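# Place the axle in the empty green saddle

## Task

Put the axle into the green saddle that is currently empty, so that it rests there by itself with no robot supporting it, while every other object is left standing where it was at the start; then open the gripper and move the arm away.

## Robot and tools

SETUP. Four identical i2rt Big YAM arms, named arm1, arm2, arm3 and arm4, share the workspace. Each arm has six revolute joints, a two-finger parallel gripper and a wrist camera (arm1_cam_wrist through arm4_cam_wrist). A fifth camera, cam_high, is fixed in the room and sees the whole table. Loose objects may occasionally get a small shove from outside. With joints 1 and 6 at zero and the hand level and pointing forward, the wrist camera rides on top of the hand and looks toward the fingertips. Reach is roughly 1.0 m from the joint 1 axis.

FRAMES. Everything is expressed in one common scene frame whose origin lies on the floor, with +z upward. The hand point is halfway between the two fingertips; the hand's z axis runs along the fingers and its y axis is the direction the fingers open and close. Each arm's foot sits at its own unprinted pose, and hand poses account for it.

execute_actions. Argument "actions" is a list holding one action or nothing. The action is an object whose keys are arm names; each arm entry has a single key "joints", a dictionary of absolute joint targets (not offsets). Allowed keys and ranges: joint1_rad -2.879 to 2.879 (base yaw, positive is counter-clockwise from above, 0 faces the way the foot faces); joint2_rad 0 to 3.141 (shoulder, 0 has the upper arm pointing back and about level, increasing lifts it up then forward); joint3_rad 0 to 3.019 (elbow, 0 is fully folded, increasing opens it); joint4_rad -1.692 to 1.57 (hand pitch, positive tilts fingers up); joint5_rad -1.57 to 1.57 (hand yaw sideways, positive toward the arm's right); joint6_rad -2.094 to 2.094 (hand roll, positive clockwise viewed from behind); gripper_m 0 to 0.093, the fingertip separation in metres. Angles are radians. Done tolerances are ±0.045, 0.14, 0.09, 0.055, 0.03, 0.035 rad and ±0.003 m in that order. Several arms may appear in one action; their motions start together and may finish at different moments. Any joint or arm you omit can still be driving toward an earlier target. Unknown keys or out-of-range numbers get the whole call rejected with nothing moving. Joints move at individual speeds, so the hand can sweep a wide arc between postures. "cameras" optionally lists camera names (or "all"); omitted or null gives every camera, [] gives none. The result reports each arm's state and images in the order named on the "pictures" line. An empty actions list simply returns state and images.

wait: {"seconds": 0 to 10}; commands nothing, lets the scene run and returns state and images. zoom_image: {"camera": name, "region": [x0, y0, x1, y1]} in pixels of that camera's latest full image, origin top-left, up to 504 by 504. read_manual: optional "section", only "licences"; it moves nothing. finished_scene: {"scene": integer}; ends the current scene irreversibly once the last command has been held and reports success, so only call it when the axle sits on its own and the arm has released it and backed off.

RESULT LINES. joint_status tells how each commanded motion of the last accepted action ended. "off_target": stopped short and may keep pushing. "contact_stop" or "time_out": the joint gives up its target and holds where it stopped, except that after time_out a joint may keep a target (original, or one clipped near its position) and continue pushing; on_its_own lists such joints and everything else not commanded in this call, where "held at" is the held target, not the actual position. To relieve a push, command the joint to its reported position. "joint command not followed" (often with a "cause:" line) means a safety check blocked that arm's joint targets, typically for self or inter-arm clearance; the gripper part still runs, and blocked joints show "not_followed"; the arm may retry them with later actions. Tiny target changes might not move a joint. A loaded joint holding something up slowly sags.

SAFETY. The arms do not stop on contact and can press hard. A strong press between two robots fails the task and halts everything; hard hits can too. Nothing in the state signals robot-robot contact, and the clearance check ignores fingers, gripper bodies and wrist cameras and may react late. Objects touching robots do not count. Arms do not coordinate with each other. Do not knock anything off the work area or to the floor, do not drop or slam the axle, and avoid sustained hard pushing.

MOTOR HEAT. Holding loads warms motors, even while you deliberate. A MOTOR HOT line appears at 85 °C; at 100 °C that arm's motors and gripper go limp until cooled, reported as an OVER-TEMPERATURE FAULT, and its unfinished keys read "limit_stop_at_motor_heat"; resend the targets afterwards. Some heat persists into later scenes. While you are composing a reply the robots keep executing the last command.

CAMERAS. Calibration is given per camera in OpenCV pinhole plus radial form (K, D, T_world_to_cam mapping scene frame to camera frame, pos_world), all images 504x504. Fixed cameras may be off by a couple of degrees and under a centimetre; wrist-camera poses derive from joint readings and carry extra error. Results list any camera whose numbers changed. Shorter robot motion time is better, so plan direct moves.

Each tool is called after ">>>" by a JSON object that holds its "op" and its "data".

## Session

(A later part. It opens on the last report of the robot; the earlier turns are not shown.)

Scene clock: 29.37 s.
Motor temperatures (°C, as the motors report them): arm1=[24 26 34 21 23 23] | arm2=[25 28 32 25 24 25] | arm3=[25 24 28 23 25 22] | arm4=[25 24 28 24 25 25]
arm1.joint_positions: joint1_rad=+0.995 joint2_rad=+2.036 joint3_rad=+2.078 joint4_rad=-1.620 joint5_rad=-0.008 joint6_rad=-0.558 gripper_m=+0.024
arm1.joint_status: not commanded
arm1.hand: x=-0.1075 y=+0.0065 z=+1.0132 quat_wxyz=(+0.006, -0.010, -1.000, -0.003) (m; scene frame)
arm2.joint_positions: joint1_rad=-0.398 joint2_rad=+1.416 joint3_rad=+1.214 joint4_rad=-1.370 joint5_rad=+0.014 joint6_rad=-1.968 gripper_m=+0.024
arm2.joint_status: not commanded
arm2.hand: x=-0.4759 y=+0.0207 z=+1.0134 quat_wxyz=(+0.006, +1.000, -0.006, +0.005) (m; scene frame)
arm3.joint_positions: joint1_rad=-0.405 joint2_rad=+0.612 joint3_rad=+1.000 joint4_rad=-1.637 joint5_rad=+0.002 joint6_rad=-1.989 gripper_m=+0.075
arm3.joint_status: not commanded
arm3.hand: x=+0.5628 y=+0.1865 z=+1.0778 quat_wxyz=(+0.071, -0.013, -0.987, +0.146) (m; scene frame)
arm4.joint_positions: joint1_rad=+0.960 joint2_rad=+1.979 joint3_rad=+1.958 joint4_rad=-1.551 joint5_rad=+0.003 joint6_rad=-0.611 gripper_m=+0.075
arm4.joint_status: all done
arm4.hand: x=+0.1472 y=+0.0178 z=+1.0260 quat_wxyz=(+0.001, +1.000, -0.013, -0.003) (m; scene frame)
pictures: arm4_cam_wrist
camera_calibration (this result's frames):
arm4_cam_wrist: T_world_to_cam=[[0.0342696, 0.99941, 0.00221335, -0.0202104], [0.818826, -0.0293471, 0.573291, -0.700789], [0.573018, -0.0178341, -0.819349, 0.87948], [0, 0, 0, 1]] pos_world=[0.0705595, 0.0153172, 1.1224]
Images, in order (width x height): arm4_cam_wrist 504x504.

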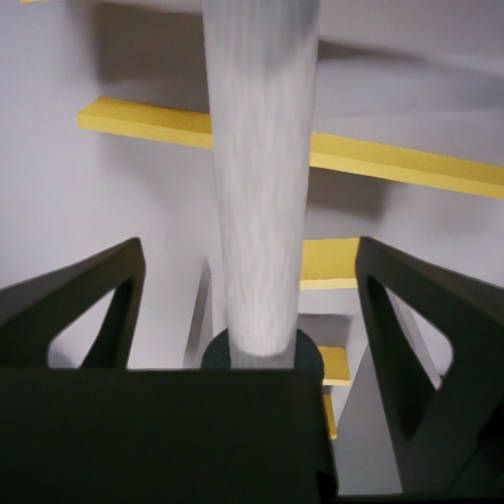

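Good depth. Close.

>>> {"op": "execute_actions", "data": {"actions": [{"arm4":{"joints":{"joint1_rad":0.945,"gripper_m":0}}}], "cameras": []}}

>>> {"op": "execute_actions", "data": {"actions": [{"arm4":{"joints":{"joint2_rad":1.935,"joint3_rad":2.025}},"arm1":{"joints":{"joint2_rad":2.02,"joint3_rad":2.095}},"arm2":{"joints":{"joint2_rad":1.365}}}], "cameras": []}}

>>> {"op": "execute_actions", "data": {"actions": [{"arm1":{"joints":{"gripper_m":0.075}}}], "cameras": []}}

>>> {"op": "execute_actions", "data": {"actions": [{"arm1":{"joints":{"joint2_rad":1.75,"joint4_rad":-1.66}}}], "cameras": ["cam_high"]}}

Scene clock: 30.97 s.
Motor temperatures (°C, as the motors report them): arm1=[24 26 35 21 23 23] | arm2=[25 28 33 25 24 25] | arm3=[25 24 28 23 25 22] | arm4=[25 24 28 24 25 25]
arm1.joint_positions: joint1_rad=+0.994 joint2_rad=+2.036 joint3_rad=+2.079 joint4_rad=-1.620 joint5_rad=-0.008 joint6_rad=-0.557 gripper_m=+0.024
arm1.joint_status: not commanded
arm1.hand: x=-0.1078 y=+0.0060 z=+1.0134 quat_wxyz=(+0.006, -0.011, -1.000, -0.003) (m; scene frame)
arm2.joint_positions: joint1_rad=-0.398 joint2_rad=+1.416 joint3_rad=+1.214 joint4_rad=-1.370 joint5_rad=+0.014 joint6_rad=-1.967 gripper_m=+0.024
arm2.joint_status: not commanded
arm2.hand: x=-0.4759 y=+0.0207 z=+1.0134 quat_wxyz=(+0.005, +1.000, -0.007, +0.005) (m; scene frame)
arm3.joint_positions: joint1_rad=-0.405 joint2_rad=+0.612 joint3_rad=+1.000 joint4_rad=-1.637 joint5_rad=+0.002 joint6_rad=-1.989 gripper_m=+0.075
arm3.joint_status: not commanded
arm3.hand: x=+0.5628 y=+0.1865 z=+1.0778 quat_wxyz=(+0.071, -0.013, -0.987, +0.146) (m; scene frame)
arm4.joint_positions: joint1_rad=+0.954 joint2_rad=+1.979 joint3_rad=+1.958 joint4_rad=-1.548 joint5_rad=+0.002 joint6_rad=-0.620 gripper_m=+0.024
arm4.joint_status: gripper_m off_target (ended at +0.024, target +0.000); the others done
arm4.hand: x=+0.1484 y=+0.0208 z=+1.0260 quat_wxyz=(+0.000, +1.000, -0.011, -0.004) (m; scene frame)
pictures: none
No camera images: the call's "cameras" was empty. Leave "cameras" out to get every camera's image.

Scene clock: 31.57 s.
Motor temperatures (°C, as the motors report them): arm1=[24 26 35 21 23 23] | arm2=[25 28 33 25 24 25] | arm3=[25 24 28 23 25 22] | arm4=[25 24 28 24 25 25]
arm1.joint_positions: joint1_rad=+0.994 joint2_rad=+2.038 joint3_rad=+2.077 joint4_rad=-1.620 joint5_rad=-0.008 joint6_rad=-0.557 gripper_m=+0.024
arm1.joint_status: all done
arm1.hand: x=-0.1080 y=+0.0061 z=+1.0116 quat_wxyz=(+0.007, -0.011, -1.000, -0.004) (m; scene frame)
arm2.joint_positions: joint1_rad=-0.398 joint2_rad=+1.416 joint3_rad=+1.214 joint4_rad=-1.370 joint5_rad=+0.014 joint6_rad=-1.967 gripper_m=+0.024
arm2.joint_status: all done
arm2.hand: x=-0.4759 y=+0.0207 z=+1.0134 quat_wxyz=(+0.005, +1.000, -0.007, +0.005) (m; scene frame)
arm3.joint_positions: joint1_rad=-0.405 joint2_rad=+0.612 joint3_rad=+1.000 joint4_rad=-1.637 joint5_rad=+0.002 joint6_rad=-1.989 gripper_m=+0.075
arm3.joint_status: not commanded
arm3.hand: x=+0.5628 y=+0.1865 z=+1.0778 quat_wxyz=(+0.071, -0.013, -0.987, +0.146) (m; scene frame)
arm4.joint_positions: joint1_rad=+0.954 joint2_rad=+1.979 joint3_rad=+1.958 joint4_rad=-1.547 joint5_rad=+0.002 joint6_rad=-0.620 gripper_m=+0.024
arm4.joint_status: all done
arm4.hand: x=+0.1482 y=+0.0209 z=+1.0262 quat_wxyz=(+0.000, +1.000, -0.011, -0.005) (m; scene frame)
pictures: none
No camera images: the call's "cameras" was empty. Leave "cameras" out to get every camera's image.

Scene clock: 32.40 s.
Motor temperatures (°C, as the motors report them): arm1=[24 26 34 21 23 23] | arm2=[25 28 33 25 24 25] | arm3=[25 24 28 23 25 22] | arm4=[25 25 28 24 25 25]
arm1.joint_positions: joint1_rad=+0.994 joint2_rad=+2.038 joint3_rad=+2.077 joint4_rad=-1.620 joint5_rad=-0.003 joint6_rad=-0.557 gripper_m=+0.075
arm1.joint_status: all done
arm1.hand: x=-0.1085 y=+0.0054 z=+1.0119 quat_wxyz=(+0.009, -0.011, -1.000, -0.001) (m; scene frame)
arm2.joint_positions: joint1_rad=-0.398 joint2_rad=+1.416 joint3_rad=+1.214 joint4_rad=-1.370 joint5_rad=+0.013 joint6_rad=-1.967 gripper_m=+0.024
arm2.joint_status: not commanded
arm2.hand: x=-0.4760 y=+0.0208 z=+1.0134 quat_wxyz=(+0.005, +1.000, -0.007, +0.005) (m; scene frame)
arm3.joint_positions: joint1_rad=-0.405 joint2_rad=+0.612 joint3_rad=+1.000 joint4_rad=-1.637 joint5_rad=+0.002 joint6_rad=-1.989 gripper_m=+0.075
arm3.joint_status: not commanded
arm3.hand: x=+0.5628 y=+0.1865 z=+1.0778 quat_wxyz=(+0.071, -0.013, -0.987, +0.146) (m; scene frame)
arm4.joint_positions: joint1_rad=+0.954 joint2_rad=+1.979 joint3_rad=+1.958 joint4_rad=-1.545 joint5_rad=+0.004 joint6_rad=-0.621 gripper_m=+0.024
arm4.joint_status: not commanded
arm4.hand: x=+0.1482 y=+0.0215 z=+1.0262 quat_wxyz=(-0.002, +1.000, -0.011, -0.005) (m; scene frame)
pictures: none
No camera images: the call's "cameras" was empty. Leave "cameras" out to get every camera's image.

Scene clock: 33.83 s.
Motor temperatures (°C, as the motors report them): arm1=[24 26 34 21 23 23] | arm2=[25 28 34 25 24 25] | arm3=[25 24 28 23 25 22] | arm4=[25 25 28 24 25 25]
arm1.joint_positions: joint1_rad=+0.994 joint2_rad=+1.747 joint3_rad=+2.076 joint4_rad=-1.651 joint5_rad=-0.003 joint6_rad=-0.557 gripper_m=+0.075
arm1.joint_status: all done
arm1.hand: x=-0.1529 y=+0.0364 z=+1.1816 quat_wxyz=(-0.100, -0.010, -0.993, +0.068) (m; scene frame)
arm2.joint_positions: joint1_rad=-0.398 joint2_rad=+1.416 joint3_rad=+1.214 joint4_rad=-1.370 joint5_rad=+0.013 joint6_rad=-1.967 gripper_m=+0.024
arm2.joint_status: not commanded
arm2.hand: x=-0.4760 y=+0.0208 z=+1.0134 quat_wxyz=(+0.005, +1.000, -0.007, +0.005) (m; scene frame)
arm3.joint_positions: joint1_rad=-0.405 joint2_rad=+0.612 joint3_rad=+1.000 joint4_rad=-1.637 joint5_rad=+0.002 joint6_rad=-1.989 gripper_m=+0.075
arm3.joint_status: not commanded
arm3.hand: x=+0.5628 y=+0.1865 z=+1.0778 quat_wxyz=(+0.071, -0.013, -0.987, +0.146) (m; scene frame)
arm4.joint_positions: joint1_rad=+0.954 joint2_rad=+1.979 joint3_rad=+1.958 joint4_rad=-1.545 joint5_rad=+0.004 joint6_rad=-0.621 gripper_m=+0.024
arm4.joint_status: not commanded
arm4.hand: x=+0.1482 y=+0.0215 z=+1.0262 quat_wxyz=(-0.002, +1.000, -0.011, -0.005) (m; scene frame)
pictures: cam_high
Images, in order (width x height): cam_high 504x504.

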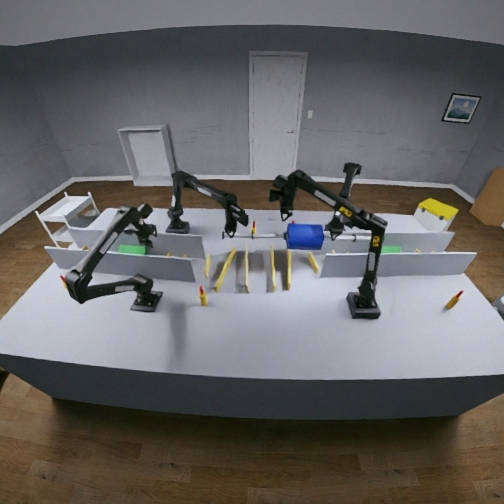

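>>> {"op": "execute_actions", "data": {"actions": [{"arm1":{"joints":{"joint2_rad":0.72,"joint3_rad":1.1,"joint6_rad":-1.82}}}], "cameras": []}}

>>> {"op": "execute_actions", "data": {"actions": [{"arm1":{"joints":{"joint1_rad":-0.25}}}], "cameras": []}}

>>> {"op": "execute_actions", "data": {"actions": [{"arm1":{"joints":{"joint2_rad":1.25,"joint3_rad":1.35,"joint4_rad":-1.63}}}], "cameras": ["arm1_cam_wrist"]}}

Scene clock: 36.67 s.
Motor temperatures (°C, as the motors report them): arm1=[24 26 34 21 23 23] | arm2=[25 28 34 25 24 25] | arm3=[25 24 28 23 25 22] | arm4=[25 25 29 24 25 25]
arm1.joint_positions: joint1_rad=+0.994 joint2_rad=+0.729 joint3_rad=+1.090 joint4_rad=-1.657 joint5_rad=-0.003 joint6_rad=-1.809 gripper_m=+0.075
arm1.joint_status: all done
arm1.hand: x=-0.4618 y=+0.2375 z=+1.1386 quat_wxyz=(-0.046, +0.573, -0.809, +0.126) (m; scene frame)
arm2.joint_positions: joint1_rad=-0.398 joint2_rad=+1.416 joint3_rad=+1.214 joint4_rad=-1.370 joint5_rad=+0.013 joint6_rad=-1.967 gripper_m=+0.024
arm2.joint_status: not commanded
arm2.hand: x=-0.4760 y=+0.0208 z=+1.0134 quat_wxyz=(+0.005, +1.000, -0.007, +0.005) (m; scene frame)
arm3.joint_positions: joint1_rad=-0.405 joint2_rad=+0.612 joint3_rad=+1.000 joint4_rad=-1.637 joint5_rad=+0.002 joint6_rad=-1.989 gripper_m=+0.075
arm3.joint_status: not commanded
arm3.hand: x=+0.5628 y=+0.1865 z=+1.0778 quat_wxyz=(+0.071, -0.013, -0.987, +0.146) (m; scene frame)
arm4.joint_positions: joint1_rad=+0.954 joint2_rad=+1.979 joint3_rad=+1.958 joint4_rad=-1.545 joint5_rad=+0.004 joint6_rad=-0.621 gripper_m=+0.024
arm4.joint_status: not commanded
arm4.hand: x=+0.1482 y=+0.0215 z=+1.0262 quat_wxyz=(-0.002, +1.000, -0.011, -0.005) (m; scene frame)
pictures: none
No camera images: the call's "cameras" was empty. Leave "cameras" out to get every camera's image.

Scene clock: 38.27 s.
Motor temperatures (°C, as the motors report them): arm1=[24 26 34 21 23 23] | arm2=[25 28 34 25 24 25] | arm3=[25 24 29 23 25 22] | arm4=[25 25 29 24 25 25]
arm1.joint_positions: joint1_rad=-0.241 joint2_rad=+0.729 joint3_rad=+1.090 joint4_rad=-1.657 joint5_rad=+0.000 joint6_rad=-1.810 gripper_m=+0.075
arm1.joint_status: all done
arm1.hand: x=-0.6870 y=+0.1491 z=+1.1415 quat_wxyz=(+0.038, -0.001, -0.990, +0.135) (m; scene frame)
arm2.joint_positions: joint1_rad=-0.398 joint2_rad=+1.416 joint3_rad=+1.214 joint4_rad=-1.370 joint5_rad=+0.013 joint6_rad=-1.967 gripper_m=+0.024
arm2.joint_status: not commanded
arm2.hand: x=-0.4760 y=+0.0208 z=+1.0134 quat_wxyz=(+0.005, +1.000, -0.007, +0.005) (m; scene frame)
arm3.joint_positions: joint1_rad=-0.405 joint2_rad=+0.612 joint3_rad=+1.000 joint4_rad=-1.637 joint5_rad=+0.002 joint6_rad=-1.989 gripper_m=+0.075
arm3.joint_status: not commanded
arm3.hand: x=+0.5628 y=+0.1865 z=+1.0778 quat_wxyz=(+0.071, -0.013, -0.987, +0.146) (m; scene frame)
arm4.joint_positions: joint1_rad=+0.954 joint2_rad=+1.979 joint3_rad=+1.958 joint4_rad=-1.545 joint5_rad=+0.004 joint6_rad=-0.621 gripper_m=+0.024
arm4.joint_status: not commanded
arm4.hand: x=+0.1482 y=+0.0215 z=+1.0262 quat_wxyz=(-0.002, +1.000, -0.011, -0.005) (m; scene frame)
pictures: none
No camera images: the call's "cameras" was empty. Leave "cameras" out to get every camera's image.

Scene clock: 39.60 s.
Motor temperatures (°C, as the motors report them): arm1=[24 26 34 21 23 23] | arm2=[25 28 35 25 24 25] | arm3=[25 24 29 23 25 22] | arm4=[25 25 29 24 25 25]
arm1.joint_positions: joint1_rad=-0.241 joint2_rad=+1.272 joint3_rad=+1.319 joint4_rad=-1.637 joint5_rad=+0.000 joint6_rad=-1.811 gripper_m=+0.075
arm1.joint_status: all done
arm1.hand: x=-0.7219 y=+0.0096 z=+1.0955 quat_wxyz=(+0.003, -0.001, -1.000, -0.007) (m; scene frame)
arm2.joint_positions: joint1_rad=-0.398 joint2_rad=+1.416 joint3_rad=+1.214 joint4_rad=-1.370 joint5_rad=+0.013 joint6_rad=-1.967 gripper_m=+0.024
arm2.joint_status: not commanded
arm2.hand: x=-0.4760 y=+0.0208 z=+1.0134 quat_wxyz=(+0.005, +1.000, -0.007, +0.005) (m; scene frame)
arm3.joint_positions: joint1_rad=-0.405 joint2_rad=+0.612 joint3_rad=+1.000 joint4_rad=-1.637 joint5_rad=+0.002 joint6_rad=-1.989 gripper_m=+0.075
arm3.joint_status: not commanded
arm3.hand: x=+0.5628 y=+0.1865 z=+1.0778 quat_wxyz=(+0.071, -0.013, -0.987, +0.146) (m; scene frame)
arm4.joint_positions: joint1_rad=+0.954 joint2_rad=+1.979 joint3_rad=+1.958 joint4_rad=-1.545 joint5_rad=+0.004 joint6_rad=-0.621 gripper_m=+0.024
arm4.joint_status: not commanded
arm4.hand: x=+0.1482 y=+0.0215 z=+1.0262 quat_wxyz=(-0.002, +1.000, -0.011, -0.005) (m; scene frame)
pictures: arm1_cam_wrist
camera_calibration (this result's frames):
arm1_cam_wrist: T_world_to_cam=[[0.00130575, -0.999998, 0.00119105, 0.00560594], [-0.810536, -0.000360773, 0.585689, -1.22533], [-0.585688, -0.00173015, -0.810535, 0.590842], [0, 0, 0, 1]] pos_world=[-0.647134, 0.00618612, 1.19655]
Images, in order (width x height): arm1_cam_wrist 504x504.

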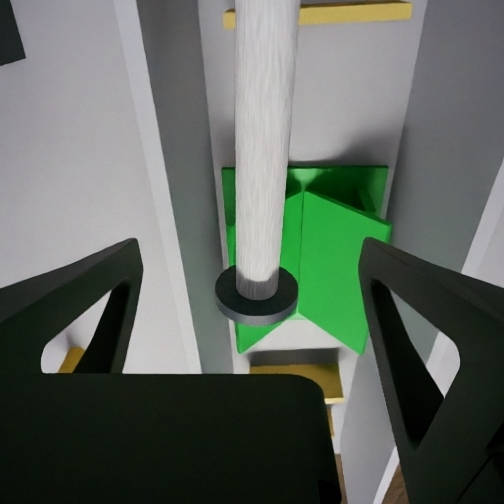

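>>> {"op": "execute_actions", "data": {"actions": [{"arm1":{"joints":{"joint1_rad":-0.262,"joint2_rad":1.29,"joint3_rad":1.135,"joint4_rad":-1.405,"joint6_rad":-1.81}}}], "cameras": ["arm1_cam_wrist"]}}

Scene clock: 41.27 s.
Motor temperatures (°C, as the motors report them): arm1=[24 25 33 21 23 23] | arm2=[25 28 35 25 24 25] | arm3=[25 24 29 23 25 22] | arm4=[25 25 29 24 25 25]
arm1.joint_positions: joint1_rad=-0.251 joint2_rad=+1.288 joint3_rad=+1.123 joint4_rad=-1.418 joint5_rad=+0.000 joint6_rad=-1.811 gripper_m=+0.075
arm1.joint_status: all done
arm1.hand: x=-0.7269 y=+0.0072 z=+1.0154 quat_wxyz=(+0.004, -0.006, -1.000, -0.004) (m; scene frame)
arm2.joint_positions: joint1_rad=-0.398 joint2_rad=+1.416 joint3_rad=+1.214 joint4_rad=-1.370 joint5_rad=+0.013 joint6_rad=-1.967 gripper_m=+0.024
arm2.joint_status: not commanded
arm2.hand: x=-0.4760 y=+0.0208 z=+1.0134 quat_wxyz=(+0.005, +1.000, -0.007, +0.005) (m; scene frame)
arm3.joint_positions: joint1_rad=-0.405 joint2_rad=+0.612 joint3_rad=+1.000 joint4_rad=-1.637 joint5_rad=+0.002 joint6_rad=-1.989 gripper_m=+0.075
arm3.joint_status: not commanded
arm3.hand: x=+0.5628 y=+0.1865 z=+1.0778 quat_wxyz=(+0.071, -0.013, -0.987, +0.146) (m; scene frame)
arm4.joint_positions: joint1_rad=+0.954 joint2_rad=+1.979 joint3_rad=+1.958 joint4_rad=-1.545 joint5_rad=+0.004 joint6_rad=-0.621 gripper_m=+0.024
arm4.joint_status: not commanded
arm4.hand: x=+0.1482 y=+0.0215 z=+1.0262 quat_wxyz=(-0.002, +1.000, -0.011, -0.005) (m; scene frame)
pictures: arm1_cam_wrist
camera_calibration (this result's frames):
arm1_cam_wrist: T_world_to_cam=[[-0.00854602, -0.999935, 0.00758871, -0.0103065], [-0.809578, 0.0113732, 0.586902, -1.18304], [-0.58695, -0.00112798, -0.809622, 0.521122], [0, 0, 0, 1]] pos_world=[-0.651977, 0.00373695, 1.11632]
Images, in order (width x height): arm1_cam_wrist 504x504.

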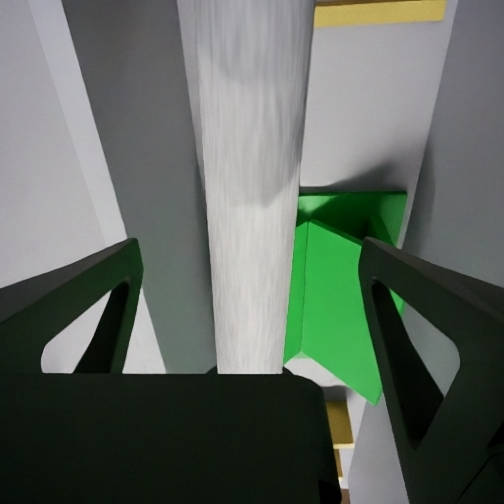

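>>> {"op": "execute_actions", "data": {"actions": [{"arm1":{"joints":{"gripper_m":0}}}], "cameras": []}}

>>> {"op": "execute_actions", "data": {"actions": [{"arm1":{"joints":{"joint2_rad":1.245,"joint3_rad":1.19}},"arm2":{"joints":{"joint2_rad":1.405,"joint3_rad":1.23}},"arm4":{"joints":{"joint2_rad":1.92}}}], "cameras": []}}

>>> {"op": "execute_actions", "data": {"actions": [{"arm2":{"joints":{"gripper_m":0.08}}}], "cameras": []}}

>>> {"op": "execute_actions", "data": {"actions": [{"arm2":{"joints":{"joint2_rad":1.37,"joint3_rad":1.44,"joint4_rad":-1.6}}}], "cameras": []}}

>>> {"op": "execute_actions", "data": {"actions": [{"arm2":{"joints":{"joint2_rad":0.6,"joint3_rad":1.0}}}], "cameras": []}}

>>> {"op": "execute_actions", "data": {"actions": [{"arm1":{"joints":{"joint1_rad":0.143,"joint2_rad":1.21,"joint3_rad":1.14,"joint4_rad":-1.415,"joint6_rad":-1.40}},"arm4":{"joints":{"joint1_rad":0.805,"joint2_rad":1.625,"joint3_rad":1.53,"joint4_rad":-1.40,"joint6_rad":-0.76}}}], "cameras": ["cam_high"]}}

Scene clock: 43.37 s.
Motor temperatures (°C, as the motors report them): arm1=[24 25 33 21 23 23] | arm2=[25 28 35 25 24 25] | arm3=[25 24 29 23 25 22] | arm4=[25 25 30 24 25 25]
arm1.joint_positions: joint1_rad=-0.251 joint2_rad=+1.288 joint3_rad=+1.123 joint4_rad=-1.417 joint5_rad=+0.000 joint6_rad=-1.811 gripper_m=+0.024
arm1.joint_status: gripper_m off_target (ended at +0.024, target +0.000)
arm1.hand: x=-0.7270 y=+0.0071 z=+1.0154 quat_wxyz=(+0.004, -0.006, -1.000, -0.003) (m; scene frame)
arm2.joint_positions: joint1_rad=-0.398 joint2_rad=+1.416 joint3_rad=+1.214 joint4_rad=-1.370 joint5_rad=+0.013 joint6_rad=-1.967 gripper_m=+0.024
arm2.joint_status: not commanded
arm2.hand: x=-0.4760 y=+0.0208 z=+1.0134 quat_wxyz=(+0.005, +1.000, -0.007, +0.005) (m; scene frame)
arm3.joint_positions: joint1_rad=-0.405 joint2_rad=+0.612 joint3_rad=+1.000 joint4_rad=-1.637 joint5_rad=+0.002 joint6_rad=-1.989 gripper_m=+0.075
arm3.joint_status: not commanded
arm3.hand: x=+0.5628 y=+0.1865 z=+1.0778 quat_wxyz=(+0.071, -0.013, -0.987, +0.146) (m; scene frame)
arm4.joint_positions: joint1_rad=+0.954 joint2_rad=+1.979 joint3_rad=+1.958 joint4_rad=-1.545 joint5_rad=+0.004 joint6_rad=-0.621 gripper_m=+0.024
arm4.joint_status: not commanded
arm4.hand: x=+0.1482 y=+0.0215 z=+1.0262 quat_wxyz=(-0.002, +1.000, -0.011, -0.005) (m; scene frame)
pictures: none
No camera images: the call's "cameras" was empty. Leave "cameras" out to get every camera's image.

Scene clock: 43.93 s.
Motor temperatures (°C, as the motors report them): arm1=[24 25 33 21 23 23] | arm2=[25 28 35 25 24 25] | arm3=[25 24 29 23 25 22] | arm4=[25 25 30 24 25 25]
arm1.joint_positions: joint1_rad=-0.251 joint2_rad=+1.286 joint3_rad=+1.123 joint4_rad=-1.417 joint5_rad=+0.000 joint6_rad=-1.810 gripper_m=+0.024
arm1.joint_status: all done
arm1.hand: x=-0.7269 y=+0.0073 z=+1.0163 quat_wxyz=(+0.004, -0.007, -1.000, -0.002) (m; scene frame)
arm2.joint_positions: joint1_rad=-0.398 joint2_rad=+1.418 joint3_rad=+1.214 joint4_rad=-1.370 joint5_rad=+0.013 joint6_rad=-1.967 gripper_m=+0.024
arm2.joint_status: all done
arm2.hand: x=-0.4760 y=+0.0209 z=+1.0128 quat_wxyz=(+0.006, +1.000, -0.007, +0.005) (m; scene frame)
arm3.joint_positions: joint1_rad=-0.405 joint2_rad=+0.612 joint3_rad=+1.000 joint4_rad=-1.637 joint5_rad=+0.002 joint6_rad=-1.989 gripper_m=+0.075
arm3.joint_status: not commanded
arm3.hand: x=+0.5628 y=+0.1865 z=+1.0778 quat_wxyz=(+0.071, -0.013, -0.987, +0.146) (m; scene frame)
arm4.joint_positions: joint1_rad=+0.954 joint2_rad=+1.979 joint3_rad=+1.958 joint4_rad=-1.545 joint5_rad=+0.004 joint6_rad=-0.621 gripper_m=+0.024
arm4.joint_status: all done
arm4.hand: x=+0.1482 y=+0.0215 z=+1.0262 quat_wxyz=(-0.002, +1.000, -0.011, -0.005) (m; scene frame)
pictures: none
No camera images: the call's "cameras" was empty. Leave "cameras" out to get every camera's image.

Scene clock: 44.60 s.
Motor temperatures (°C, as the motors report them): arm1=[24 25 33 21 23 23] | arm2=[25 28 35 25 24 25] | arm3=[25 24 29 23 25 22] | arm4=[25 25 30 24 25 25]
arm1.joint_positions: joint1_rad=-0.251 joint2_rad=+1.286 joint3_rad=+1.123 joint4_rad=-1.414 joint5_rad=-0.001 joint6_rad=-1.810 gripper_m=+0.024
arm1.joint_status: not commanded
arm1.hand: x=-0.7270 y=+0.0064 z=+1.0163 quat_wxyz=(+0.004, -0.007, -1.000, +0.000) (m; scene frame)
arm2.joint_positions: joint1_rad=-0.398 joint2_rad=+1.416 joint3_rad=+1.214 joint4_rad=-1.370 joint5_rad=+0.003 joint6_rad=-1.963 gripper_m=+0.080
arm2.joint_status: all done
arm2.hand: x=-0.4775 y=+0.0214 z=+1.0135 quat_wxyz=(+0.003, +1.000, -0.009, +0.001) (m; scene frame)
arm3.joint_positions: joint1_rad=-0.405 joint2_rad=+0.612 joint3_rad=+1.000 joint4_rad=-1.637 joint5_rad=+0.002 joint6_rad=-1.989 gripper_m=+0.075
arm3.joint_status: not commanded
arm3.hand: x=+0.5628 y=+0.1865 z=+1.0778 quat_wxyz=(+0.071, -0.013, -0.987, +0.146) (m; scene frame)
arm4.joint_positions: joint1_rad=+0.954 joint2_rad=+1.979 joint3_rad=+1.958 joint4_rad=-1.545 joint5_rad=+0.004 joint6_rad=-0.622 gripper_m=+0.024
arm4.joint_status: not commanded
arm4.hand: x=+0.1481 y=+0.0214 z=+1.0262 quat_wxyz=(-0.002, +1.000, -0.011, -0.005) (m; scene frame)
pictures: none
No camera images: the call's "cameras" was empty. Leave "cameras" out to get every camera's image.

Scene clock: 45.60 s.
Motor temperatures (°C, as the motors report them): arm1=[24 25 34 21 23 23] | arm2=[25 28 35 25 24 25] | arm3=[25 24 29 23 25 22] | arm4=[25 25 30 24 25 25]
arm1.joint_positions: joint1_rad=-0.251 joint2_rad=+1.286 joint3_rad=+1.123 joint4_rad=-1.414 joint5_rad=-0.001 joint6_rad=-1.810 gripper_m=+0.024
arm1.joint_status: not commanded
arm1.hand: x=-0.7270 y=+0.0064 z=+1.0163 quat_wxyz=(+0.004, -0.007, -1.000, +0.000) (m; scene frame)
arm2.joint_positions: joint1_rad=-0.398 joint2_rad=+1.366 joint3_rad=+1.394 joint4_rad=-1.585 joint5_rad=+0.003 joint6_rad=-1.963 gripper_m=+0.080
arm2.joint_status: all done
arm2.hand: x=-0.4806 y=+0.0144 z=+1.1004 quat_wxyz=(-0.003, +1.000, -0.009, +0.003) (m; scene frame)
arm3.joint_positions: joint1_rad=-0.405 joint2_rad=+0.612 joint3_rad=+1.000 joint4_rad=-1.637 joint5_rad=+0.002 joint6_rad=-1.989 gripper_m=+0.075
arm3.joint_status: not commanded
arm3.hand: x=+0.5628 y=+0.1865 z=+1.0778 quat_wxyz=(+0.071, -0.013, -0.987, +0.146) (m; scene frame)
arm4.joint_positions: joint1_rad=+0.954 joint2_rad=+1.979 joint3_rad=+1.958 joint4_rad=-1.545 joint5_rad=+0.004 joint6_rad=-0.622 gripper_m=+0.024
arm4.joint_status: not commanded
arm4.hand: x=+0.1481 y=+0.0214 z=+1.0262 quat_wxyz=(-0.002, +1.000, -0.011, -0.005) (m; scene frame)
pictures: none
No camera images: the call's "cameras" was empty. Leave "cameras" out to get every camera's image.

Scene clock: 47.10 s.
Motor temperatures (°C, as the motors report them): arm1=[24 25 34 21 23 23] | arm2=[25 28 35 25 24 25] | arm3=[25 24 29 23 25 22] | arm4=[25 26 30 24 25 25]
arm1.joint_positions: joint1_rad=-0.251 joint2_rad=+1.286 joint3_rad=+1.123 joint4_rad=-1.414 joint5_rad=-0.001 joint6_rad=-1.810 gripper_m=+0.024
arm1.joint_status: not commanded
arm1.hand: x=-0.7270 y=+0.0064 z=+1.0163 quat_wxyz=(+0.004, -0.007, -1.000, +0.000) (m; scene frame)
arm2.joint_positions: joint1_rad=-0.398 joint2_rad=+0.594 joint3_rad=+1.010 joint4_rad=-1.590 joint5_rad=+0.003 joint6_rad=-1.962 gripper_m=+0.080
arm2.joint_status: all done
arm2.hand: x=-0.5626 y=-0.1741 z=+1.1482 quat_wxyz=(-0.179, +0.981, -0.010, +0.078) (m; scene frame)
arm3.joint_positions: joint1_rad=-0.405 joint2_rad=+0.612 joint3_rad=+1.000 joint4_rad=-1.637 joint5_rad=+0.002 joint6_rad=-1.989 gripper_m=+0.075
arm3.joint_status: not commanded
arm3.hand: x=+0.5628 y=+0.1865 z=+1.0778 quat_wxyz=(+0.071, -0.013, -0.987, +0.146) (m; scene frame)
arm4.joint_positions: joint1_rad=+0.954 joint2_rad=+1.979 joint3_rad=+1.958 joint4_rad=-1.545 joint5_rad=+0.004 joint6_rad=-0.622 gripper_m=+0.024
arm4.joint_status: not commanded
arm4.hand: x=+0.1481 y=+0.0214 z=+1.0262 quat_wxyz=(-0.002, +1.000, -0.011, -0.005) (m; scene frame)
pictures: none
No camera images: the call's "cameras" was empty. Leave "cameras" out to get every camera's image.

Scene clock: 48.33 s.
Motor temperatures (°C, as the motors report them): arm1=[24 25 34 21 23 23] | arm2=[25 28 35 25 24 25] | arm3=[25 24 29 23 25 22] | arm4=[25 26 30 24 25 25]
arm1.joint_positions: joint1_rad=+0.147 joint2_rad=+1.265 joint3_rad=+1.108 joint4_rad=-1.417 joint5_rad=-0.013 joint6_rad=-1.398 gripper_m=+0.024
arm1.joint_status: all done
arm1.hand: x=-0.5851 y=+0.0058 z=+1.0163 quat_wxyz=(-0.001, -0.014, -1.000, +0.000) (m; scene frame)
arm2.joint_positions: joint1_rad=-0.398 joint2_rad=+0.594 joint3_rad=+1.010 joint4_rad=-1.590 joint5_rad=+0.003 joint6_rad=-1.962 gripper_m=+0.080
arm2.joint_status: not commanded
arm2.hand: x=-0.5626 y=-0.1741 z=+1.1482 quat_wxyz=(-0.179, +0.981, -0.010, +0.078) (m; scene frame)
arm3.joint_positions: joint1_rad=-0.405 joint2_rad=+0.612 joint3_rad=+1.000 joint4_rad=-1.637 joint5_rad=+0.002 joint6_rad=-1.989 gripper_m=+0.075
arm3.joint_status: not commanded
arm3.hand: x=+0.5628 y=+0.1865 z=+1.0778 quat_wxyz=(+0.071, -0.013, -0.987, +0.146) (m; scene frame)
arm4.joint_positions: joint1_rad=+0.809 joint2_rad=+1.671 joint3_rad=+1.505 joint4_rad=-1.400 joint5_rad=-0.003 joint6_rad=-0.757 gripper_m=+0.024
arm4.joint_status: all done
arm4.hand: x=+0.2854 y=+0.0086 z=+1.0190 quat_wxyz=(+0.001, +1.000, -0.015, -0.007) (m; scene frame)
pictures: cam_high
Images, in order (width x height): cam_high 504x504.

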